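# Six arms hang a marquee roof on post spikes

## Task

Put the marquee roof on its posts: every post's spike must pass through one corner eyelet of the roof, with the eyelet pushed fully down and the knobs facing up, and the roof's centre must sag freely without support. Afterwards all grippers must be open and every arm moved away, and the roof must stay in place without any robot holding it. Nothing else on the table may be shifted, tilted or knocked over, and no rigid object may be knocked or placed out of the work area.

## Robot and tools

Setup. Six identical i2rt Big YAM arms, arm1 to arm6, each have six joints, a two-finger gripper and a wrist camera (armN_cam_wrist). Two fixed room cameras are cam_high and cam_low. All arm feet sit on the table top at z=+0.72 m. Feet in metres, with facing in degrees counter-clockwise from +x: arm1 (+0.29, +0.65) facing -102; arm2 (-0.22, +0.65) facing -85; arm3 (-0.31, -0.65) facing +99; arm4 (+0.24, -0.65) facing +83; arm5 (-0.70, -0.07) facing +8; arm6 (+0.70, +0.08) facing +166. So arm1 and arm2 work from the +y side, arm3 and arm4 from the -y side, arm5 from -x and arm6 from +x. A hand reaches roughly 1.0 m from its joint1 axis.

Frame. There is one scene frame: origin on the floor, +z up, units in metres. The hand point is halfway between the two fingertips. The hand z axis runs along the fingers, and the fingers close along the hand y axis.

execute_actions. Arguments: actions, a list holding at most one action object, and optionally cameras. Inside the action, each key is an arm name. Under each arm goes one key, joints, which maps joint names to absolute targets; these are not offsets. Each arm has its own entry, and any arm or joint can be omitted. Names and ranges: joint1_rad -2.879 to 2.879 (rotation about the foot; positive is counter-clockwise seen from above; at 0 the arm extends toward its foot's facing). joint2_rad 0 to 3.141 (shoulder; 0 has the upper arm lying backward, and raising the value lifts it up and then over to the front). joint3_rad 0 to 3.019 (elbow; 0 is fully folded, and larger values open it). joint4_rad -1.692 to 1.57 (hand pitch; positive tips the fingers up). joint5_rad -1.57 to 1.57 (sideways hand swing; positive goes to the arm's right). joint6_rad -2.094 to 2.094 (hand roll; positive is clockwise seen from behind the hand). gripper_m 0 to 0.093, the fingertip gap in metres. The tolerances counted as reached are ±0.045, ±0.14, ±0.09, ±0.055, ±0.03, ±0.035 rad and ±0.003 m. The motions of all arms start together but may end at different times. The path between postures can swing wide because each joint runs at its own speed. An unknown key or an out-of-range number rejects the whole call, and then nothing moves. An empty actions list only reports. cameras takes a list of camera names, or "all"; null or leaving it out gives all cameras, and [] gives none. The pictures line lists the order of the returned images.

wait: seconds, from 0 to 10. It commands nothing new and returns state and images. zoom_image: camera, plus region [x0, y0, x1, y1] in pixels of that camera's latest full image, with the origin at the top-left and a size of at most 504x504. finished_scene: scene, the number of the current scene. It cannot be undone, and its result says whether the task succeeded.

Reading results. joint_positions gives the measured joints. joint_status says how each commanded joint ended. off_target means the joint stopped short and may still be pushing. contact_stop and time_out mean the joint now holds where it stopped. After a time_out, though, a joint may keep a target close by and continue pushing, which on_its_own then reports. In on_its_own, "held at" is the held target, not the current position. "joint command not followed" (often with a cause: line) means the anti-collision check withheld that arm's joints; the gripper still acts, and the named joints show not_followed. Those targets may be retried on later actions until they pass. To ease a push, send a joint its own reported position. A very small change may not move a joint. A joint carrying a load can sink. Once a call reports a stop, any later motion, wait or finished_scene calls in that same reply are skipped.

Heat. Holding loads or pushing heats the motors, and this continues while you think. MOTOR HOT appears from 85 °C. At 100 °C an OVER-TEMPERATURE FAULT makes the arm go limp and fall, and its joints read limit_stop_at_motor_heat; resend the targets after it cools. Heat partly carries into the next scene.

Cameras. Calibration (K, distortion, T_world_to_cam mapping scene to camera, pos_world) is given per camera in OpenCV style. The fixed cameras may be off by up to about 2.3° and 9 mm. Wrist camera poses come from the joint readings, so they can be more wrong. With joints 1 and 6 at 0 and the hand level, the wrist camera sits above the hand and looks toward the fingertips.

Cautions. Arms never stop on touch; they keep pushing, possibly hard. A hard press between two arms ends the run, and the collision check can miss fingers, gripper housings and cameras, or react late. Avoid dropping, slamming or hard pushes. Keep posts and other objects upright and in place. The simulation runs on while you think, holding the last command. A loose object may occasionally get a brief push from outside. Finish by opening the grippers and withdrawing every arm, then check that the roof stays put on its own.

Each tool is called as name(argument=value, ...) on one line, values as JSON.

## Session

execute_actions(actions=[])

Scene clock: 0.00 s.
arm1.joint_positions: joint1_rad=+0.257 joint2_rad=+0.413 joint3_rad=+0.552 joint4_rad=-1.252 joint5_rad=+0.204 joint6_rad=-0.384 gripper_m=+0.095
arm1.joint_status: not commanded
arm1.hand: x=+0.2727 y=+0.4590 z=+0.9414 quat_wxyz=(-0.054, -0.523, -0.817, +0.239) (m; scene frame)
arm2.joint_positions: joint1_rad=-0.357 joint2_rad=+0.519 joint3_rad=+0.405 joint4_rad=-0.989 joint5_rad=-0.262 joint6_rad=+0.293 gripper_m=+0.094
arm2.joint_status: not commanded
arm2.hand: x=-0.2397 y=+0.4331 z=+0.9350 quat_wxyz=(-0.256, -0.834, -0.482, +0.074) (m; scene frame)
arm3.joint_positions: joint1_rad=+0.117 joint2_rad=+0.333 joint3_rad=+0.661 joint4_rad=-1.408 joint5_rad=+0.301 joint6_rad=+0.513 gripper_m=+0.095
arm3.joint_status: not commanded
arm3.hand: x=-0.3024 y=-0.4832 z=+0.9746 quat_wxyz=(-0.228, +0.561, -0.778, -0.167) (m; scene frame)
arm4.joint_positions: joint1_rad=-0.201 joint2_rad=+0.473 joint3_rad=+0.473 joint4_rad=-1.093 joint5_rad=-0.142 joint6_rad=-0.533 gripper_m=+0.094
arm4.joint_status: not commanded
arm4.hand: x=+0.2789 y=-0.4437 z=+0.9236 quat_wxyz=(-0.197, +0.772, -0.584, -0.158) (m; scene frame)
arm5.joint_positions: joint1_rad=+0.396 joint2_rad=+0.404 joint3_rad=+0.603 joint4_rad=-1.295 joint5_rad=+0.099 joint6_rad=+0.239 gripper_m=+0.095
arm5.joint_status: not commanded
arm5.hand: x=-0.5349 y=+0.0145 z=+0.9299 quat_wxyz=(-0.241, +0.145, -0.959, -0.048) (m; scene frame)
arm6.joint_positions: joint1_rad=-0.302 joint2_rad=+0.499 joint3_rad=+0.439 joint4_rad=-1.058 joint5_rad=-0.311 joint6_rad=-0.197 gripper_m=+0.094
arm6.joint_status: not commanded
arm6.hand: x=+0.4948 y=+0.1463 z=+0.9510 quat_wxyz=(+0.058, +0.955, -0.141, -0.254) (m; scene frame)
pictures: arm1_cam_wrist, arm2_cam_wrist, arm3_cam_wrist, arm4_cam_wrist, arm5_cam_wrist, arm6_cam_wrist, cam_high, cam_low
Images, in order (width x height): arm1_cam_wrist 504x504, arm2_cam_wrist 504x504, arm3_cam_wrist 504x504, arm4_cam_wrist 504x504, arm5_cam_wrist 504x504, arm6_cam_wrist 504x504, cam_high 896x504, cam_low 896x504.

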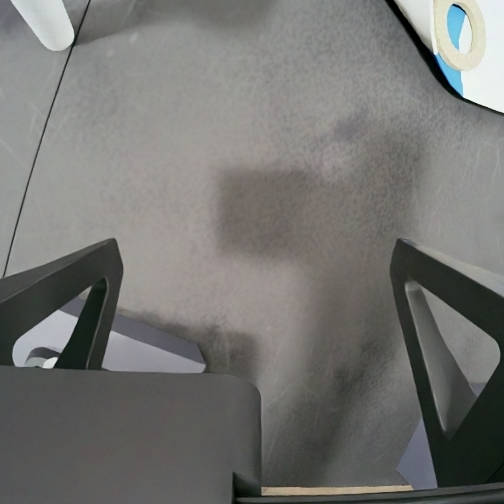

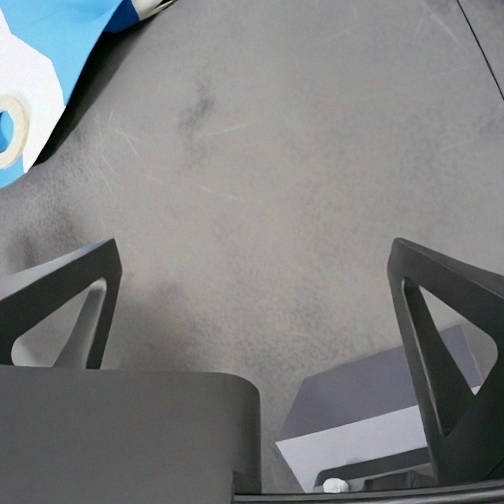

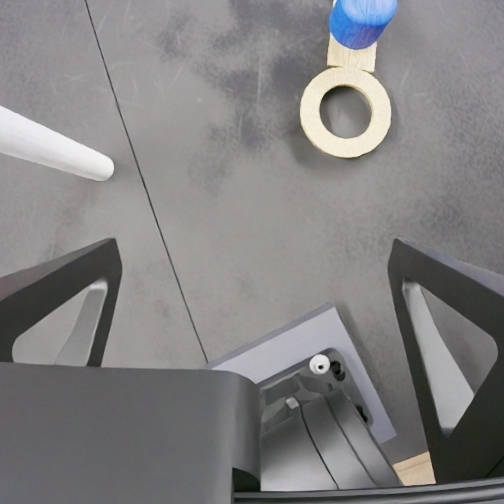

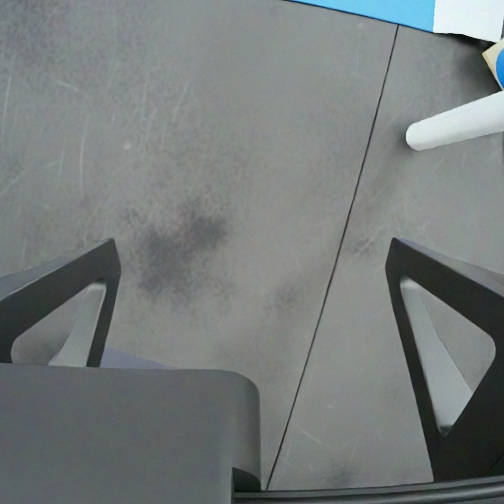

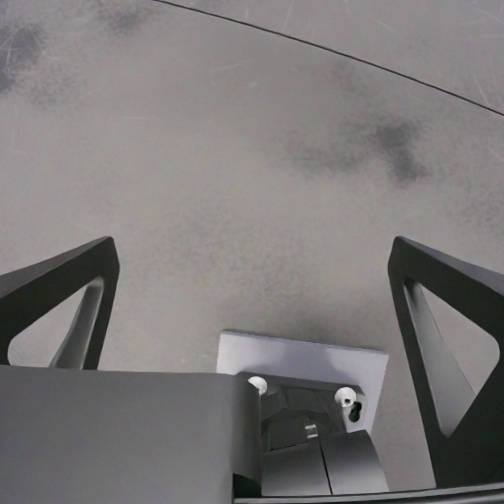

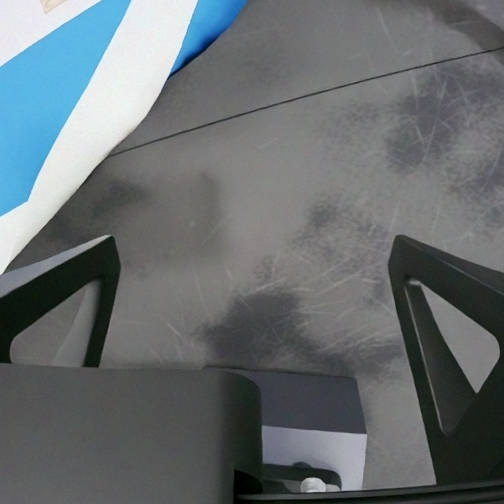

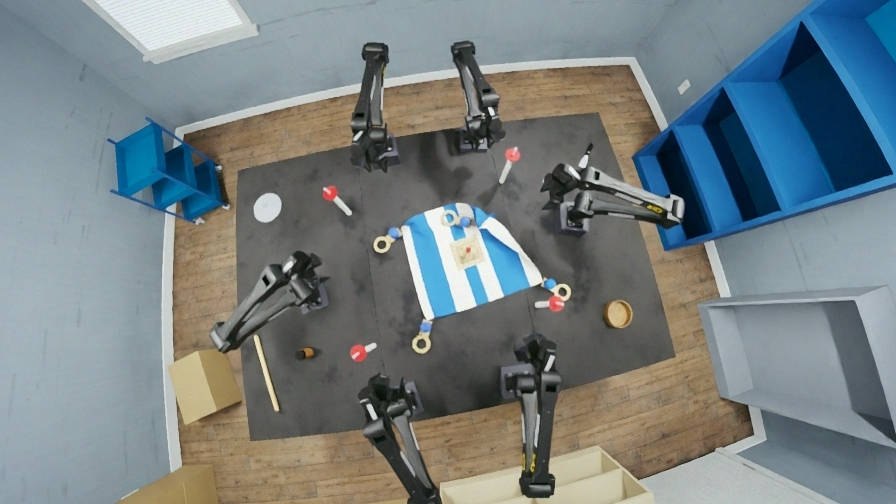

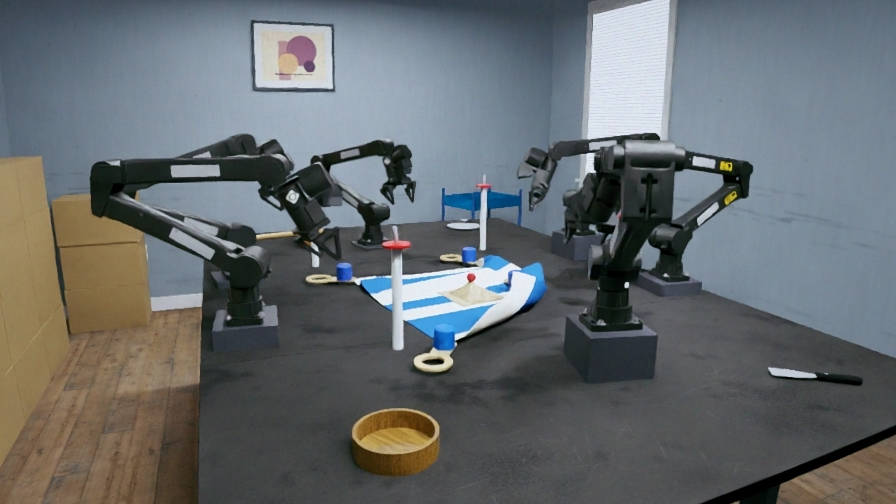

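zoom_image(camera="cam_high", region=[280, 120, 640, 400])

Region (280, 120, 640, 400) of cam_high's 896x504 image, scaled by 1.400, with more detail than that image has.

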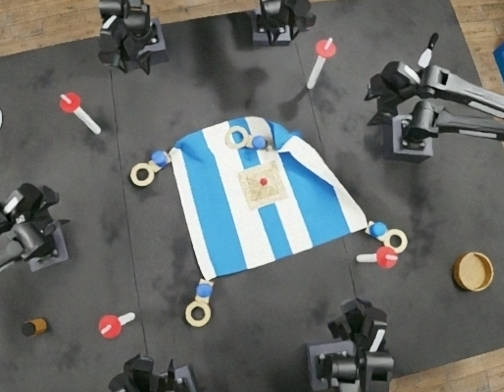

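execute_actions(actions=[{"arm1":{"joints":{"joint1_rad":0,"joint5_rad":0,"joint6_rad":0,"joint2_rad":0.8,"joint3_rad":0.8,"joint4_rad":0}},"arm2":{"joints":{"joint1_rad":0,"joint5_rad":0,"joint6_rad":0,"joint2_rad":0.8,"joint3_rad":0.8,"joint4_rad":-1.5}},"arm3":{"joints":{"joint1_rad":0,"joint5_rad":0,"joint6_rad":0,"joint2_rad":0.4,"joint3_rad":0.8,"joint4_rad":-1.5}},"arm4":{"joints":{"joint1_rad":0,"joint5_rad":0,"joint6_rad":0,"joint2_rad":0.8,"joint3_rad":0.4,"joint4_rad":-1.1}},"arm5":{"joints":{"joint1_rad":0,"joint5_rad":0,"joint6_rad":0,"joint2_rad":1.2,"joint3_rad":1.2,"joint4_rad":-1.5}},"arm6":{"joints":{"joint1_rad":0,"joint5_rad":0,"joint6_rad":0,"joint2_rad":1.2,"joint3_rad":0.8,"joint4_rad":-1.1}}}], cameras=["cam_high"])

Scene clock: 4.23 s.
arm1.joint_positions: joint1_rad=+0.001 joint2_rad=+0.807 joint3_rad=+0.758 joint4_rad=-0.022 joint5_rad=+0.004 joint6_rad=-0.011 gripper_m=+0.095
arm1.joint_status: all done
arm1.hand: x=+0.2191 y=+0.2182 z=+1.1745 quat_wxyz=(-0.436, -0.556, -0.477, +0.521) (m; scene frame)
arm2.joint_positions: joint1_rad=-0.008 joint2_rad=+0.799 joint3_rad=+0.757 joint4_rad=-1.486 joint5_rad=-0.003 joint6_rad=+0.014 gripper_m=+0.094
arm2.joint_status: all done
arm2.hand: x=-0.2090 y=+0.4534 z=+1.0030 quat_wxyz=(-0.019, -0.692, -0.721, +0.016) (m; scene frame)
arm3.joint_positions: joint1_rad=+0.005 joint2_rad=+0.404 joint3_rad=+0.756 joint4_rad=-1.486 joint5_rad=+0.004 joint6_rad=+0.017 gripper_m=+0.095
arm3.joint_status: all done
arm3.hand: x=-0.3339 y=-0.4900 z=+0.9936 quat_wxyz=(-0.142, +0.736, -0.641, -0.166) (m; scene frame)
arm4.joint_positions: joint1_rad=-0.010 joint2_rad=+0.797 joint3_rad=+0.407 joint4_rad=-1.093 joint5_rad=-0.003 joint6_rad=-0.015 gripper_m=+0.094
arm4.joint_status: all done
arm4.hand: x=+0.2585 y=-0.4711 z=+0.8351 quat_wxyz=(-0.032, +0.675, -0.736, -0.038) (m; scene frame)
arm5.joint_positions: joint1_rad=+0.006 joint2_rad=+1.212 joint3_rad=+1.147 joint4_rad=-1.492 joint5_rad=+0.002 joint6_rad=+0.008 gripper_m=+0.095
arm5.joint_status: all done
arm5.hand: x=-0.3706 y=-0.0132 z=+0.9703 quat_wxyz=(-0.013, +0.083, -0.996, +0.000) (m; scene frame)
arm6.joint_positions: joint1_rad=-0.003 joint2_rad=+1.197 joint3_rad=+0.770 joint4_rad=-1.096 joint5_rad=-0.005 joint6_rad=-0.011 gripper_m=+0.094
arm6.joint_status: all done
arm6.hand: x=+0.4023 y=+0.1588 z=+0.9190 quat_wxyz=(-0.001, +0.992, -0.124, -0.016) (m; scene frame)
pictures: cam_high
Images, in order (width x height): cam_high 896x504.

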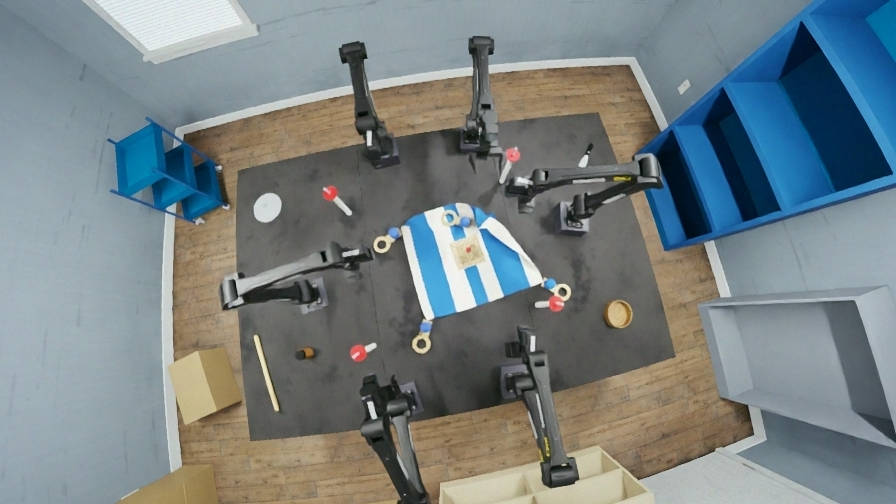

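execute_actions(actions=[{"arm5":{"joints":{"joint3_rad":1.6,"joint4_rad":-1.5}},"arm6":{"joints":{"joint2_rad":0.8}},"arm2":{"joints":{"joint2_rad":0.3}},"arm3":{"joints":{"joint2_rad":0.1}}}], cameras=[])

execute_actions(actions=[{"arm5":{"joints":{"joint2_rad":1.7}},"arm6":{"joints":{"joint3_rad":1.3}}}], cameras=[])

Scene clock: 6.67 s.
arm1.joint_positions: joint1_rad=+0.001 joint2_rad=+0.807 joint3_rad=+0.758 joint4_rad=-0.022 joint5_rad=+0.004 joint6_rad=-0.011 gripper_m=+0.095
arm1.joint_status: not commanded
arm1.hand: x=+0.2191 y=+0.2182 z=+1.1745 quat_wxyz=(-0.436, -0.556, -0.477, +0.521) (m; scene frame)
arm2.joint_positions: joint1_rad=-0.008 joint2_rad=+0.298 joint3_rad=+0.757 joint4_rad=-1.487 joint5_rad=-0.003 joint6_rad=+0.014 gripper_m=+0.094
arm2.joint_status: all done
arm2.hand: x=-0.2118 y=+0.5034 z=+1.0803 quat_wxyz=(-0.200, -0.666, -0.695, +0.185) (m; scene frame)
arm3.joint_positions: joint1_rad=+0.005 joint2_rad=+0.096 joint3_rad=+0.756 joint4_rad=-1.486 joint5_rad=+0.004 joint6_rad=+0.017 gripper_m=+0.095
arm3.joint_status: all done
arm3.hand: x=-0.3272 y=-0.5327 z=+1.0305 quat_wxyz=(-0.237, +0.702, -0.612, -0.278) (m; scene frame)
arm4.joint_positions: joint1_rad=-0.010 joint2_rad=+0.797 joint3_rad=+0.407 joint4_rad=-1.093 joint5_rad=-0.003 joint6_rad=-0.015 gripper_m=+0.094
arm4.joint_status: not commanded
arm4.hand: x=+0.2585 y=-0.4711 z=+0.8351 quat_wxyz=(-0.032, +0.675, -0.736, -0.038) (m; scene frame)
arm5.joint_positions: joint1_rad=+0.006 joint2_rad=+1.192 joint3_rad=+1.558 joint4_rad=-1.496 joint5_rad=+0.002 joint6_rad=+0.008 gripper_m=+0.095
arm5.joint_status: all done
arm5.hand: x=-0.3042 y=-0.0016 z=+1.1544 quat_wxyz=(-0.223, +0.080, -0.971, -0.019) (m; scene frame)
arm6.joint_positions: joint1_rad=-0.003 joint2_rad=+0.789 joint3_rad=+0.770 joint4_rad=-1.096 joint5_rad=-0.005 joint6_rad=-0.011 gripper_m=+0.094
arm6.joint_status: all done
arm6.hand: x=+0.4130 y=+0.1558 z=+1.0341 quat_wxyz=(-0.028, +0.968, -0.121, -0.217) (m; scene frame)
pictures: none
No camera images: the call's "cameras" was empty. Leave "cameras" out to get every camera's image.

Scene clock: 8.13 s.
arm1.joint_positions: joint1_rad=+0.001 joint2_rad=+0.807 joint3_rad=+0.758 joint4_rad=-0.022 joint5_rad=+0.004 joint6_rad=-0.011 gripper_m=+0.095
arm1.joint_status: not commanded
arm1.hand: x=+0.2191 y=+0.2182 z=+1.1745 quat_wxyz=(-0.436, -0.556, -0.477, +0.521) (m; scene frame)
arm2.joint_positions: joint1_rad=-0.008 joint2_rad=+0.298 joint3_rad=+0.757 joint4_rad=-1.487 joint5_rad=-0.003 joint6_rad=+0.014 gripper_m=+0.094
arm2.joint_status: not commanded
arm2.hand: x=-0.2118 y=+0.5034 z=+1.0803 quat_wxyz=(-0.200, -0.666, -0.695, +0.185) (m; scene frame)
arm3.joint_positions: joint1_rad=+0.005 joint2_rad=+0.096 joint3_rad=+0.756 joint4_rad=-1.486 joint5_rad=+0.004 joint6_rad=+0.017 gripper_m=+0.095
arm3.joint_status: not commanded
arm3.hand: x=-0.3272 y=-0.5327 z=+1.0305 quat_wxyz=(-0.237, +0.702, -0.612, -0.278) (m; scene frame)
arm4.joint_positions: joint1_rad=-0.010 joint2_rad=+0.797 joint3_rad=+0.407 joint4_rad=-1.093 joint5_rad=-0.003 joint6_rad=-0.015 gripper_m=+0.094
arm4.joint_status: not commanded
arm4.hand: x=+0.2585 y=-0.4711 z=+0.8351 quat_wxyz=(-0.032, +0.675, -0.736, -0.038) (m; scene frame)
arm5.joint_positions: joint1_rad=+0.006 joint2_rad=+1.706 joint3_rad=+1.570 joint4_rad=-1.496 joint5_rad=+0.002 joint6_rad=+0.008 gripper_m=+0.095
arm5.joint_status: all done
arm5.hand: x=-0.2060 y=+0.0156 z=+0.9333 quat_wxyz=(+0.025, +0.083, -0.996, +0.003) (m; scene frame)
arm6.joint_positions: joint1_rad=-0.003 joint2_rad=+0.797 joint3_rad=+1.258 joint4_rad=-1.098 joint5_rad=-0.005 joint6_rad=-0.011 gripper_m=+0.094
arm6.joint_status: all done
arm6.hand: x=+0.3588 y=+0.1698 z=+1.2868 quat_wxyz=(-0.059, +0.889, -0.110, -0.440) (m; scene frame)
pictures: none
No camera images: the call's "cameras" was empty. Leave "cameras" out to get every camera's image.

execute_actions(actions=[{"arm5":{"joints":{"joint2_rad":0.4,"joint3_rad":0.6,"joint4_rad":-1.3}},"arm4":{"joints":{"joint2_rad":0.4,"joint3_rad":0.6,"joint4_rad":-1.3,"joint1_rad":-0.8}},"arm2":{"joints":{"joint1_rad":-0.1,"joint2_rad":1.787,"joint3_rad":1.239,"joint4_rad":-1.02}},"arm1":{"joints":{"joint1_rad":-0.15,"joint2_rad":1.855,"joint3_rad":1.33,"joint4_rad":-1.045}},"arm6":{"joints":{"joint1_rad":1.2,"joint2_rad":1.523,"joint3_rad":0.918,"joint4_rad":-0.965}},"arm3":{"joints":{"joint1_rad":-0.61,"joint2_rad":1.429,"joint3_rad":0.996,"joint4_rad":-1.137}}}], cameras=["arm1_cam_wrist","arm2_cam_wrist","arm3_cam_wrist","arm6_cam_wrist","cam_high"])

Scene clock: 14.23 s.
arm1.joint_positions: joint1_rad=-0.155 joint2_rad=+1.869 joint3_rad=+1.299 joint4_rad=-1.033 joint5_rad=+0.001 joint6_rad=-0.010 gripper_m=+0.095
arm1.joint_status: all done
arm1.hand: x=+0.1299 y=+0.1642 z=+0.7802 quat_wxyz=(+0.012, -0.807, -0.591, -0.014) (m; scene frame)
arm2.joint_positions: joint1_rad=-0.092 joint2_rad=+1.784 joint3_rad=+1.226 joint4_rad=-1.026 joint5_rad=-0.002 joint6_rad=+0.014 gripper_m=+0.094
arm2.joint_status: all done
arm2.hand: x=-0.2340 y=+0.1617 z=+0.8555 quat_wxyz=(+0.001, -0.722, -0.692, -0.003) (m; scene frame)
arm3.joint_positions: joint1_rad=-0.606 joint2_rad=+1.426 joint3_rad=+0.983 joint4_rad=-1.146 joint5_rad=+0.001 joint6_rad=+0.016 gripper_m=+0.095
arm3.joint_status: all done
arm3.hand: x=-0.1441 y=-0.3144 z=+0.8491 quat_wxyz=(+0.007, +0.522, -0.853, +0.004) (m; scene frame)
arm4.joint_positions: joint1_rad=-0.789 joint2_rad=+0.400 joint3_rad=+0.571 joint4_rad=-1.288 joint5_rad=-0.001 joint6_rad=-0.014 gripper_m=+0.094
arm4.joint_status: all done
arm4.hand: x=+0.3835 y=-0.5353 z=+0.9589 quat_wxyz=(-0.209, +0.335, -0.915, -0.082) (m; scene frame)
arm5.joint_positions: joint1_rad=+0.006 joint2_rad=+0.400 joint3_rad=+0.598 joint4_rad=-1.304 joint5_rad=+0.002 joint6_rad=+0.008 gripper_m=+0.095
arm5.joint_status: all done
arm5.hand: x=-0.5207 y=-0.0395 z=+0.9263 quat_wxyz=(-0.235, +0.080, -0.968, -0.020) (m; scene frame)
arm6.joint_positions: joint1_rad=+1.142 joint2_rad=+1.510 joint3_rad=+0.918 joint4_rad=-0.970 joint5_rad=+0.011 joint6_rad=+0.067 gripper_m=+0.094
arm6.joint_status: joint1_rad time_out (moved +1.145 of +1.203); the others done
arm6.on_its_own: joint1_rad reads +1.142 and still pushes toward +1.200 since a time_out
arm6.hand: x=+0.4530 y=-0.2166 z=+0.8700 quat_wxyz=(+0.001, +0.918, +0.397, +0.000) (m; scene frame)
pictures: arm1_cam_wrist, arm2_cam_wrist, arm3_cam_wrist, arm6_cam_wrist, cam_high
camera_calibration (this result's frames):
arm1_cam_wrist: T_world_to_cam=[[-0.953668, 0.300595, -0.0126582, 0.0856337], [0.230269, 0.756337, 0.612315, -0.627333], [0.193633, 0.581031, -0.790512, 0.617561], [0, 0, 0, 1]] pos_world=[0.106542, 0.0899123, 0.873399]
arm2_cam_wrist: T_world_to_cam=[[-0.999184, 0.0322807, -0.0242927, -0.216194], [0.0120166, 0.811554, 0.584154, -0.616831], [0.0385717, 0.583385, -0.811279, 0.726367], [0, 0, 0, 1]] pos_world=[-0.236623, 0.0838185, 0.944359]
arm3_cam_wrist: T_world_to_cam=[[0.891133, -0.453727, 0.003658, -0.0208765], [-0.364254, -0.710553, 0.602024, -0.78421], [-0.270556, -0.537816, -0.798469, 0.591935], [0, 0, 0, 1]] pos_world=[-0.106897, -0.248343, 0.944832]
arm6_cam_wrist: T_world_to_cam=[[-0.729467, 0.68396, -0.00874295, 0.484986], [0.55286, 0.597074, 0.581248, -0.622745], [0.402771, 0.419168, -0.81368, 0.741738], [0, 0, 0, 1]] pos_world=[0.399322, -0.270799, 0.969746]
Images, in order (width x height): arm1_cam_wrist 504x504, arm2_cam_wrist 504x504, arm3_cam_wrist 504x504, arm6_cam_wrist 504x504, cam_high 896x504.

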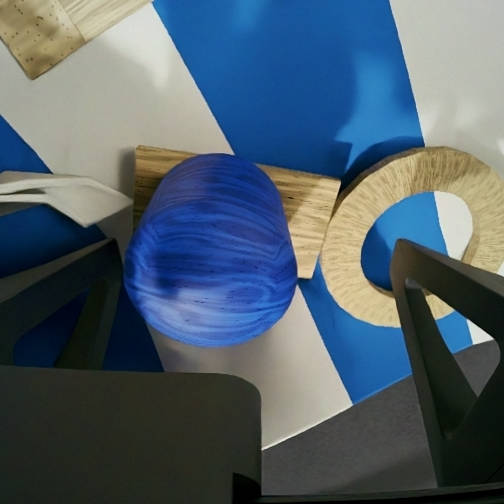

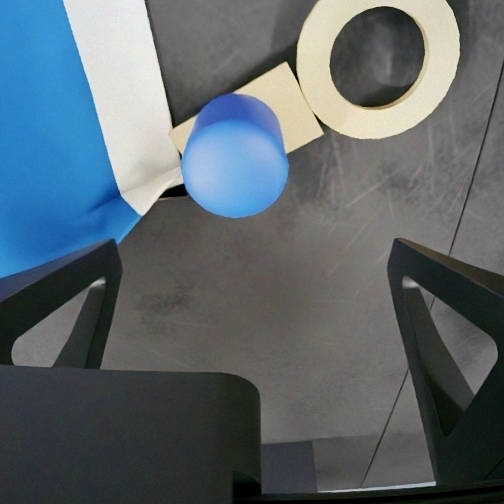

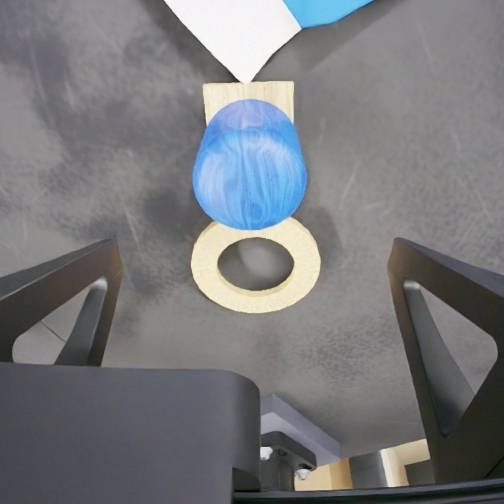

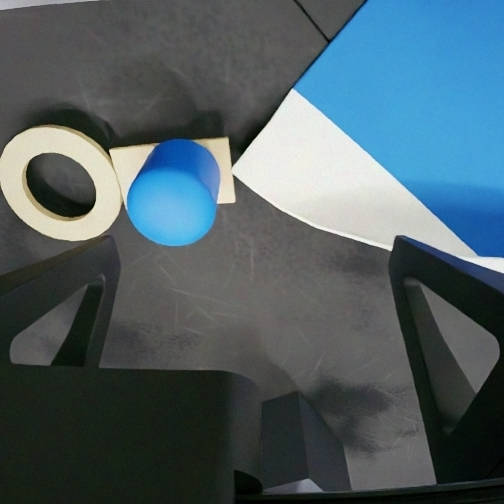

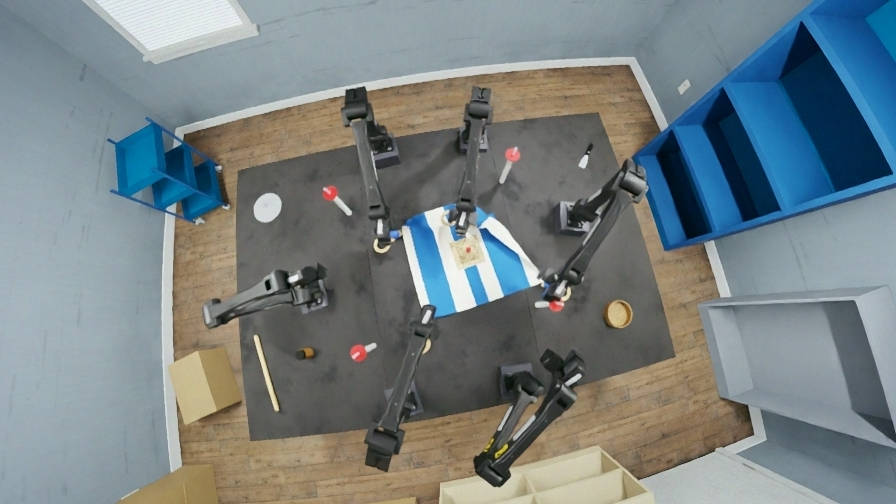

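execute_actions(actions=[{"arm2":{"joints":{"joint1_rad":-0.07}},"arm1":{"joints":{"joint1_rad":-0.125,"joint2_rad":1.7}},"arm6":{"joints":{"joint1_rad":1.283}}}], cameras=[])

execute_actions(actions=[{"arm2":{"joints":{"joint2_rad":1.98,"joint3_rad":1.21,"joint4_rad":-0.79}},"arm1":{"joints":{"joint2_rad":1.866,"joint3_rad":1.285,"joint4_rad":-0.97}},"arm6":{"joints":{"joint2_rad":1.69,"joint3_rad":0.783,"joint4_rad":-0.67}},"arm3":{"joints":{"joint2_rad":1.59,"joint3_rad":0.9,"joint4_rad":-0.87}}}], cameras=["arm1_cam_wrist","arm2_cam_wrist","arm3_cam_wrist","arm6_cam_wrist"])

Scene clock: 17.43 s.
arm1.joint_positions: joint1_rad=-0.127 joint2_rad=+1.685 joint3_rad=+1.299 joint4_rad=-1.035 joint5_rad=+0.001 joint6_rad=-0.010 gripper_m=+0.095
arm1.joint_status: all done
arm1.hand: x=+0.1401 y=+0.1486 z=+0.8714 quat_wxyz=(-0.042, -0.797, -0.600, +0.059) (m; scene frame)
arm2.joint_positions: joint1_rad=-0.081 joint2_rad=+1.784 joint3_rad=+1.226 joint4_rad=-1.026 joint5_rad=-0.002 joint6_rad=+0.014 gripper_m=+0.094
arm2.joint_status: all done
arm2.hand: x=-0.2283 y=+0.1616 z=+0.8555 quat_wxyz=(+0.001, -0.718, -0.696, -0.003) (m; scene frame)
arm3.joint_positions: joint1_rad=-0.606 joint2_rad=+1.426 joint3_rad=+0.983 joint4_rad=-1.146 joint5_rad=+0.001 joint6_rad=+0.016 gripper_m=+0.095
arm3.joint_status: not commanded
arm3.hand: x=-0.1441 y=-0.3144 z=+0.8491 quat_wxyz=(+0.007, +0.522, -0.853, +0.004) (m; scene frame)
arm4.joint_positions: joint1_rad=-0.789 joint2_rad=+0.400 joint3_rad=+0.571 joint4_rad=-1.288 joint5_rad=-0.001 joint6_rad=-0.014 gripper_m=+0.094
arm4.joint_status: not commanded
arm4.hand: x=+0.3835 y=-0.5353 z=+0.9589 quat_wxyz=(-0.209, +0.335, -0.915, -0.082) (m; scene frame)
arm5.joint_positions: joint1_rad=+0.006 joint2_rad=+0.400 joint3_rad=+0.598 joint4_rad=-1.304 joint5_rad=+0.002 joint6_rad=+0.008 gripper_m=+0.095
arm5.joint_status: not commanded
arm5.hand: x=-0.5207 y=-0.0395 z=+0.9263 quat_wxyz=(-0.235, +0.080, -0.968, -0.020) (m; scene frame)
arm6.joint_positions: joint1_rad=+1.165 joint2_rad=+1.510 joint3_rad=+0.918 joint4_rad=-0.970 joint5_rad=+0.027 joint6_rad=+0.160 gripper_m=+0.094
arm6.joint_status: joint1_rad time_out (moved +0.023 of +0.141)
arm6.on_its_own: joint1_rad reads +1.165 and still pushes toward +1.283 since a time_out
arm6.hand: x=+0.4576 y=-0.2204 z=+0.8701 quat_wxyz=(-0.006, +0.931, +0.365, -0.004) (m; scene frame)
pictures: none
No camera images: the call's "cameras" was empty. Leave "cameras" out to get every camera's image.

not run: a stop came earlier in this reply.

execute_actions(actions=[{"arm6":{"joints":{"joint1_rad":1.1}}}], cameras=["cam_low","cam_high","arm6_cam_wrist"])

Scene clock: 18.70 s.
arm1.joint_positions: joint1_rad=-0.127 joint2_rad=+1.685 joint3_rad=+1.299 joint4_rad=-1.035 joint5_rad=+0.001 joint6_rad=-0.010 gripper_m=+0.095
arm1.joint_status: not commanded
arm1.hand: x=+0.1401 y=+0.1486 z=+0.8714 quat_wxyz=(-0.042, -0.797, -0.600, +0.059) (m; scene frame)
arm2.joint_positions: joint1_rad=-0.081 joint2_rad=+1.784 joint3_rad=+1.226 joint4_rad=-1.026 joint5_rad=-0.002 joint6_rad=+0.014 gripper_m=+0.094
arm2.joint_status: not commanded
arm2.hand: x=-0.2283 y=+0.1616 z=+0.8555 quat_wxyz=(+0.001, -0.718, -0.696, -0.003) (m; scene frame)
arm3.joint_positions: joint1_rad=-0.606 joint2_rad=+1.426 joint3_rad=+0.983 joint4_rad=-1.146 joint5_rad=+0.001 joint6_rad=+0.016 gripper_m=+0.095
arm3.joint_status: not commanded
arm3.hand: x=-0.1441 y=-0.3144 z=+0.8491 quat_wxyz=(+0.007, +0.522, -0.853, +0.004) (m; scene frame)
arm4.joint_positions: joint1_rad=-0.789 joint2_rad=+0.400 joint3_rad=+0.571 joint4_rad=-1.288 joint5_rad=-0.001 joint6_rad=-0.014 gripper_m=+0.094
arm4.joint_status: not commanded
arm4.hand: x=+0.3835 y=-0.5353 z=+0.9589 quat_wxyz=(-0.209, +0.335, -0.915, -0.082) (m; scene frame)
arm5.joint_positions: joint1_rad=+0.006 joint2_rad=+0.400 joint3_rad=+0.598 joint4_rad=-1.304 joint5_rad=+0.002 joint6_rad=+0.008 gripper_m=+0.095
arm5.joint_status: not commanded
arm5.hand: x=-0.5207 y=-0.0395 z=+0.9263 quat_wxyz=(-0.235, +0.080, -0.968, -0.020) (m; scene frame)
arm6.joint_positions: joint1_rad=+1.101 joint2_rad=+1.510 joint3_rad=+0.918 joint4_rad=-0.970 joint5_rad=+0.004 joint6_rad=+0.011 gripper_m=+0.094
arm6.joint_status: all done
arm6.hand: x=+0.4417 y=-0.2069 z=+0.8698 quat_wxyz=(+0.004, +0.915, +0.404, +0.002) (m; scene frame)
pictures: arm6_cam_wrist, cam_high, cam_low
camera_calibration (this result's frames):
arm6_cam_wrist: T_world_to_cam=[[-0.738992, 0.673543, -0.0152224, 0.477835], [0.541403, 0.607157, 0.581587, -0.615354], [0.400966, 0.421546, -0.813342, 0.743024], [0, 0, 0, 1]] pos_world=[0.388344, -0.261445, 0.969489]
Images, in order (width x height): arm6_cam_wrist 504x504, cam_high 896x504, cam_low 896x504.

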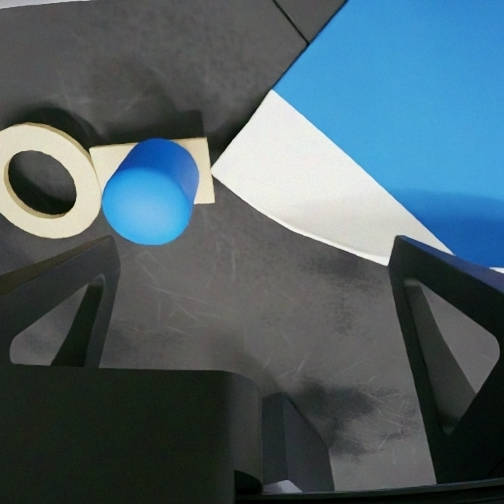

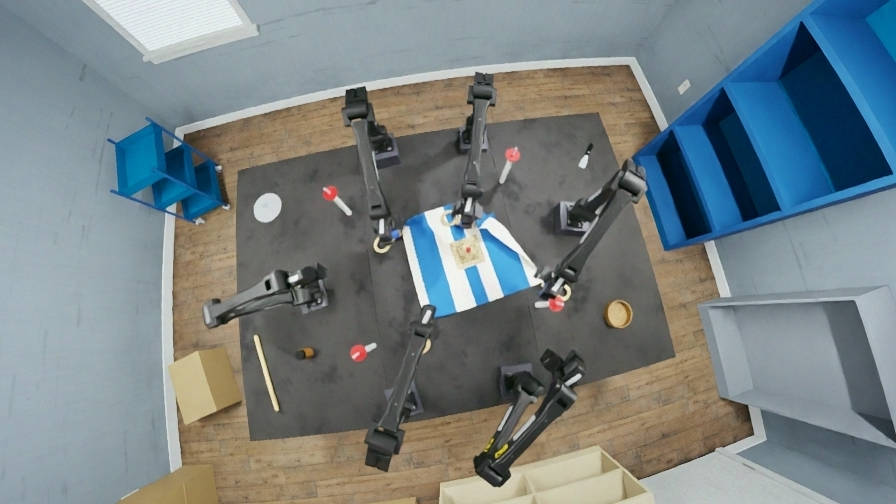

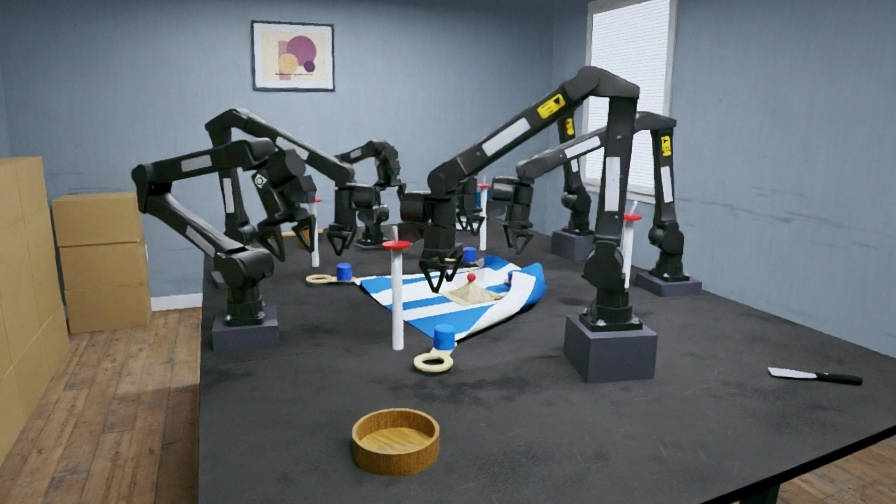

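execute_actions(actions=[{"arm6":{"joints":{"joint6_rad":1.5}},"arm2":{"joints":{"joint2_rad":1.98,"joint3_rad":1.21,"joint4_rad":-0.79}},"arm1":{"joints":{"joint2_rad":1.866,"joint3_rad":1.285,"joint4_rad":-0.97}},"arm3":{"joints":{"joint2_rad":1.59,"joint3_rad":0.9,"joint4_rad":-0.87}}}], cameras=[])

execute_actions(actions=[{"arm6":{"joints":{"joint1_rad":1.283}}}], cameras=[])

execute_actions(actions=[{"arm6":{"joints":{"joint2_rad":1.69,"joint3_rad":0.783,"joint4_rad":-0.67}}}], cameras=["arm1_cam_wrist","arm2_cam_wrist","arm3_cam_wrist","arm6_cam_wrist"])

Scene clock: 21.37 s.
arm1.joint_positions: joint1_rad=-0.127 joint2_rad=+1.879 joint3_rad=+1.276 joint4_rad=-0.980 joint5_rad=+0.001 joint6_rad=-0.010 gripper_m=+0.095
arm1.joint_status: all done
arm1.hand: x=+0.1429 y=+0.1587 z=+0.7680 quat_wxyz=(+0.006, -0.799, -0.602, -0.006) (m; scene frame)
arm2.joint_positions: joint1_rad=-0.079 joint2_rad=+1.985 joint3_rad=+1.204 joint4_rad=-0.805 joint5_rad=+0.002 joint6_rad=+0.014 gripper_m=+0.094
arm2.joint_status: all done
arm2.hand: x=-0.2282 y=+0.1455 z=+0.7530 quat_wxyz=(+0.003, -0.717, -0.697, -0.002) (m; scene frame)
arm3.joint_positions: joint1_rad=-0.606 joint2_rad=+1.594 joint3_rad=+0.904 joint4_rad=-0.883 joint5_rad=+0.001 joint6_rad=+0.016 gripper_m=+0.095
arm3.joint_status: all done
arm3.hand: x=-0.1364 y=-0.2982 z=+0.7622 quat_wxyz=(+0.000, +0.522, -0.853, -0.001) (m; scene frame)
arm4.joint_positions: joint1_rad=-0.789 joint2_rad=+0.400 joint3_rad=+0.571 joint4_rad=-1.288 joint5_rad=-0.001 joint6_rad=-0.014 gripper_m=+0.094
arm4.joint_status: not commanded
arm4.hand: x=+0.3835 y=-0.5353 z=+0.9589 quat_wxyz=(-0.209, +0.335, -0.915, -0.082) (m; scene frame)
arm5.joint_positions: joint1_rad=+0.006 joint2_rad=+0.400 joint3_rad=+0.598 joint4_rad=-1.304 joint5_rad=+0.002 joint6_rad=+0.008 gripper_m=+0.095
arm5.joint_status: not commanded
arm5.hand: x=-0.5207 y=-0.0395 z=+0.9263 quat_wxyz=(-0.235, +0.080, -0.968, -0.020) (m; scene frame)
arm6.joint_positions: joint1_rad=+1.101 joint2_rad=+1.510 joint3_rad=+0.918 joint4_rad=-0.970 joint5_rad=+0.004 joint6_rad=+1.489 gripper_m=+0.095
arm6.joint_status: all done
arm6.hand: x=+0.4417 y=-0.2069 z=+0.8698 quat_wxyz=(+0.002, +0.948, -0.318, +0.004) (m; scene frame)
pictures: none
No camera images: the call's "cameras" was empty. Leave "cameras" out to get every camera's image.

Scene clock: 22.27 s.
arm1.joint_positions: joint1_rad=-0.127 joint2_rad=+1.879 joint3_rad=+1.276 joint4_rad=-0.980 joint5_rad=+0.001 joint6_rad=-0.010 gripper_m=+0.095
arm1.joint_status: not commanded
arm1.hand: x=+0.1429 y=+0.1587 z=+0.7680 quat_wxyz=(+0.006, -0.799, -0.602, -0.006) (m; scene frame)
arm2.joint_positions: joint1_rad=-0.079 joint2_rad=+1.985 joint3_rad=+1.204 joint4_rad=-0.805 joint5_rad=+0.002 joint6_rad=+0.014 gripper_m=+0.094
arm2.joint_status: not commanded
arm2.hand: x=-0.2282 y=+0.1455 z=+0.7530 quat_wxyz=(+0.003, -0.717, -0.697, -0.002) (m; scene frame)
arm3.joint_positions: joint1_rad=-0.606 joint2_rad=+1.594 joint3_rad=+0.904 joint4_rad=-0.883 joint5_rad=+0.001 joint6_rad=+0.016 gripper_m=+0.095
arm3.joint_status: not commanded
arm3.hand: x=-0.1364 y=-0.2982 z=+0.7622 quat_wxyz=(+0.000, +0.522, -0.853, -0.001) (m; scene frame)
arm4.joint_positions: joint1_rad=-0.789 joint2_rad=+0.400 joint3_rad=+0.571 joint4_rad=-1.288 joint5_rad=-0.001 joint6_rad=-0.014 gripper_m=+0.094
arm4.joint_status: not commanded
arm4.hand: x=+0.3835 y=-0.5353 z=+0.9589 quat_wxyz=(-0.209, +0.335, -0.915, -0.082) (m; scene frame)
arm5.joint_positions: joint1_rad=+0.006 joint2_rad=+0.400 joint3_rad=+0.598 joint4_rad=-1.304 joint5_rad=+0.002 joint6_rad=+0.008 gripper_m=+0.095
arm5.joint_status: not commanded
arm5.hand: x=-0.5207 y=-0.0395 z=+0.9263 quat_wxyz=(-0.235, +0.080, -0.968, -0.020) (m; scene frame)
arm6.joint_positions: joint1_rad=+1.289 joint2_rad=+1.508 joint3_rad=+0.918 joint4_rad=-0.967 joint5_rad=+0.000 joint6_rad=+1.490 gripper_m=+0.095
arm6.joint_status: all done
arm6.hand: x=+0.5001 y=-0.2513 z=+0.8715 quat_wxyz=(+0.006, +0.974, -0.228, +0.006) (m; scene frame)
pictures: none
No camera images: the call's "cameras" was empty. Leave "cameras" out to get every camera's image.

Scene clock: 23.23 s.
arm1.joint_positions: joint1_rad=-0.127 joint2_rad=+1.879 joint3_rad=+1.276 joint4_rad=-0.980 joint5_rad=+0.001 joint6_rad=-0.010 gripper_m=+0.095
arm1.joint_status: not commanded
arm1.hand: x=+0.1429 y=+0.1587 z=+0.7680 quat_wxyz=(+0.006, -0.799, -0.602, -0.006) (m; scene frame)
arm2.joint_positions: joint1_rad=-0.079 joint2_rad=+1.985 joint3_rad=+1.204 joint4_rad=-0.805 joint5_rad=+0.002 joint6_rad=+0.014 gripper_m=+0.094
arm2.joint_status: not commanded
arm2.hand: x=-0.2282 y=+0.1455 z=+0.7530 quat_wxyz=(+0.003, -0.717, -0.697, -0.002) (m; scene frame)
arm3.joint_positions: joint1_rad=-0.606 joint2_rad=+1.594 joint3_rad=+0.904 joint4_rad=-0.883 joint5_rad=+0.001 joint6_rad=+0.016 gripper_m=+0.095
arm3.joint_status: not commanded
arm3.hand: x=-0.1364 y=-0.2982 z=+0.7622 quat_wxyz=(+0.000, +0.522, -0.853, -0.001) (m; scene frame)
arm4.joint_positions: joint1_rad=-0.789 joint2_rad=+0.400 joint3_rad=+0.571 joint4_rad=-1.288 joint5_rad=-0.001 joint6_rad=-0.014 gripper_m=+0.094
arm4.joint_status: not commanded
arm4.hand: x=+0.3835 y=-0.5353 z=+0.9589 quat_wxyz=(-0.209, +0.335, -0.915, -0.082) (m; scene frame)
arm5.joint_positions: joint1_rad=+0.006 joint2_rad=+0.400 joint3_rad=+0.598 joint4_rad=-1.304 joint5_rad=+0.002 joint6_rad=+0.008 gripper_m=+0.095
arm5.joint_status: not commanded
arm5.hand: x=-0.5207 y=-0.0395 z=+0.9263 quat_wxyz=(-0.235, +0.080, -0.968, -0.020) (m; scene frame)
arm6.joint_positions: joint1_rad=+1.335 joint2_rad=+1.611 joint3_rad=+0.827 joint4_rad=-0.661 joint5_rad=+0.000 joint6_rad=+1.493 gripper_m=+0.094
arm6.joint_status: all done
arm6.hand: x=+0.5072 y=-0.2773 z=+0.8096 quat_wxyz=(+0.060, +0.977, -0.207, -0.010) (m; scene frame)
pictures: arm1_cam_wrist, arm2_cam_wrist, arm3_cam_wrist, arm6_cam_wrist
camera_calibration (this result's frames):
arm1_cam_wrist: T_world_to_cam=[[-0.961645, 0.274012, -0.0125232, 0.104782], [0.21287, 0.774304, 0.595936, -0.606456], [0.17299, 0.570413, -0.802934, 0.622843], [0, 0, 0, 1]] pos_world=[0.122114, 0.0855911, 0.862823]
arm2_cam_wrist: T_world_to_cam=[[-0.999628, 0.0181607, -0.0203685, -0.21329], [0.0028312, 0.811392, 0.584496, -0.546229], [0.0271417, 0.584221, -0.811141, 0.649566], [0, 0, 0, 1]] pos_world=[-0.229295, 0.0675888, 0.841814]
arm3_cam_wrist: T_world_to_cam=[[0.891091, -0.453813, 0.00342088, -0.0199526], [-0.368587, -0.719306, 0.588848, -0.710801], [-0.264766, -0.525978, -0.808236, 0.545138], [0, 0, 0, 1]] pos_world=[-0.0998785, -0.233607, 0.859223]
arm6_cam_wrist: T_world_to_cam=[[0.40242, 0.90666, -0.126596, 0.148575], [0.770667, -0.260881, 0.581389, -0.929888], [0.494096, -0.331526, -0.803716, 0.433663], [0, 0, 0, 1]] pos_world=[0.442573, -0.233526, 0.907978]
Images, in order (width x height): arm1_cam_wrist 504x504, arm2_cam_wrist 504x504, arm3_cam_wrist 504x504, arm6_cam_wrist 504x504.

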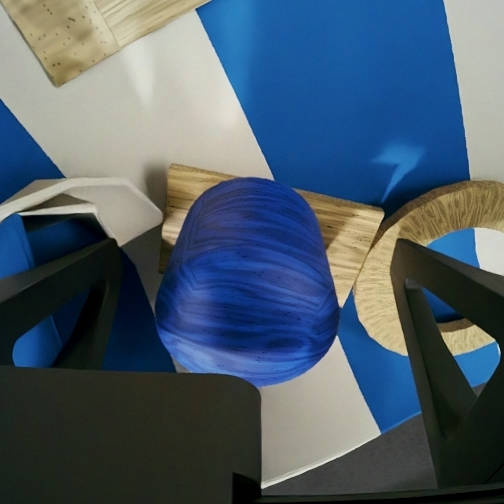

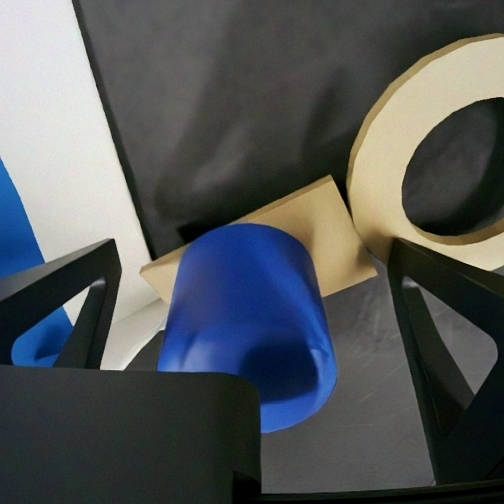

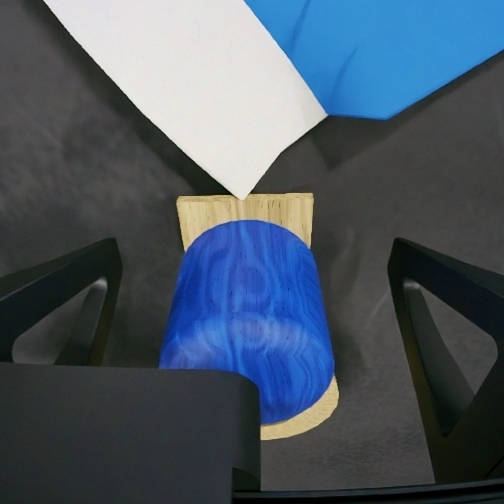

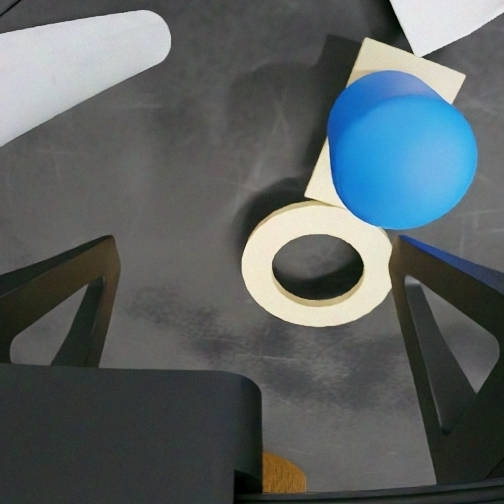

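execute_actions(actions=[{"arm2":{"joints":{"joint2_rad":1.963,"joint3_rad":1.165}},"arm3":{"joints":{"joint2_rad":1.582,"joint3_rad":0.86}},"arm1":{"joints":{"joint2_rad":1.9}},"arm6":{"joints":{"joint1_rad":1.27,"joint3_rad":0.763}}}], cameras=[])

execute_actions(actions=[{"arm6":{"joints":{"joint1_rad":1.277,"joint2_rad":1.7,"joint4_rad":-0.63}},"arm1":{"joints":{"gripper_m":0.03}},"arm2":{"joints":{"gripper_m":0.03}},"arm3":{"joints":{"gripper_m":0.03}}}], cameras=["arm1_cam_wrist","arm2_cam_wrist","arm3_cam_wrist","arm6_cam_wrist"])

Scene clock: 25.53 s.
arm1.joint_positions: joint1_rad=-0.127 joint2_rad=+1.879 joint3_rad=+1.276 joint4_rad=-0.980 joint5_rad=+0.001 joint6_rad=-0.010 gripper_m=+0.095
arm1.joint_status: all done
arm1.hand: x=+0.1429 y=+0.1587 z=+0.7680 quat_wxyz=(+0.006, -0.799, -0.602, -0.006) (m; scene frame)
arm2.joint_positions: joint1_rad=-0.079 joint2_rad=+1.972 joint3_rad=+1.168 joint4_rad=-0.801 joint5_rad=+0.002 joint6_rad=+0.013 gripper_m=+0.094
arm2.joint_status: all done
arm2.hand: x=-0.2279 y=+0.1609 z=+0.7494 quat_wxyz=(+0.010, -0.717, -0.697, -0.009) (m; scene frame)
arm3.joint_positions: joint1_rad=-0.606 joint2_rad=+1.585 joint3_rad=+0.870 joint4_rad=-0.880 joint5_rad=+0.001 joint6_rad=+0.016 gripper_m=+0.095
arm3.joint_status: all done
arm3.hand: x=-0.1430 y=-0.3116 z=+0.7556 quat_wxyz=(+0.009, +0.522, -0.853, +0.005) (m; scene frame)
arm4.joint_positions: joint1_rad=-0.789 joint2_rad=+0.400 joint3_rad=+0.571 joint4_rad=-1.288 joint5_rad=-0.001 joint6_rad=-0.014 gripper_m=+0.094
arm4.joint_status: not commanded
arm4.hand: x=+0.3835 y=-0.5353 z=+0.9589 quat_wxyz=(-0.209, +0.335, -0.915, -0.082) (m; scene frame)
arm5.joint_positions: joint1_rad=+0.006 joint2_rad=+0.400 joint3_rad=+0.598 joint4_rad=-1.304 joint5_rad=+0.002 joint6_rad=+0.008 gripper_m=+0.095
arm5.joint_status: not commanded
arm5.hand: x=-0.5207 y=-0.0395 z=+0.9263 quat_wxyz=(-0.235, +0.080, -0.968, -0.020) (m; scene frame)
arm6.joint_positions: joint1_rad=+1.335 joint2_rad=+1.611 joint3_rad=+0.820 joint4_rad=-0.651 joint5_rad=+0.000 joint6_rad=+1.493 gripper_m=+0.094
arm6.joint_status: joint1_rad time_out (moved +0.000 of -0.065); the others done
arm6.on_its_own: joint1_rad reads +1.335 and still pushes toward +1.270 since a time_out
arm6.hand: x=+0.5076 y=-0.2765 z=+0.8080 quat_wxyz=(+0.062, +0.976, -0.207, -0.010) (m; scene frame)
pictures: none
No camera images: the call's "cameras" was empty. Leave "cameras" out to get every camera's image.

not run: a stop came earlier in this reply.


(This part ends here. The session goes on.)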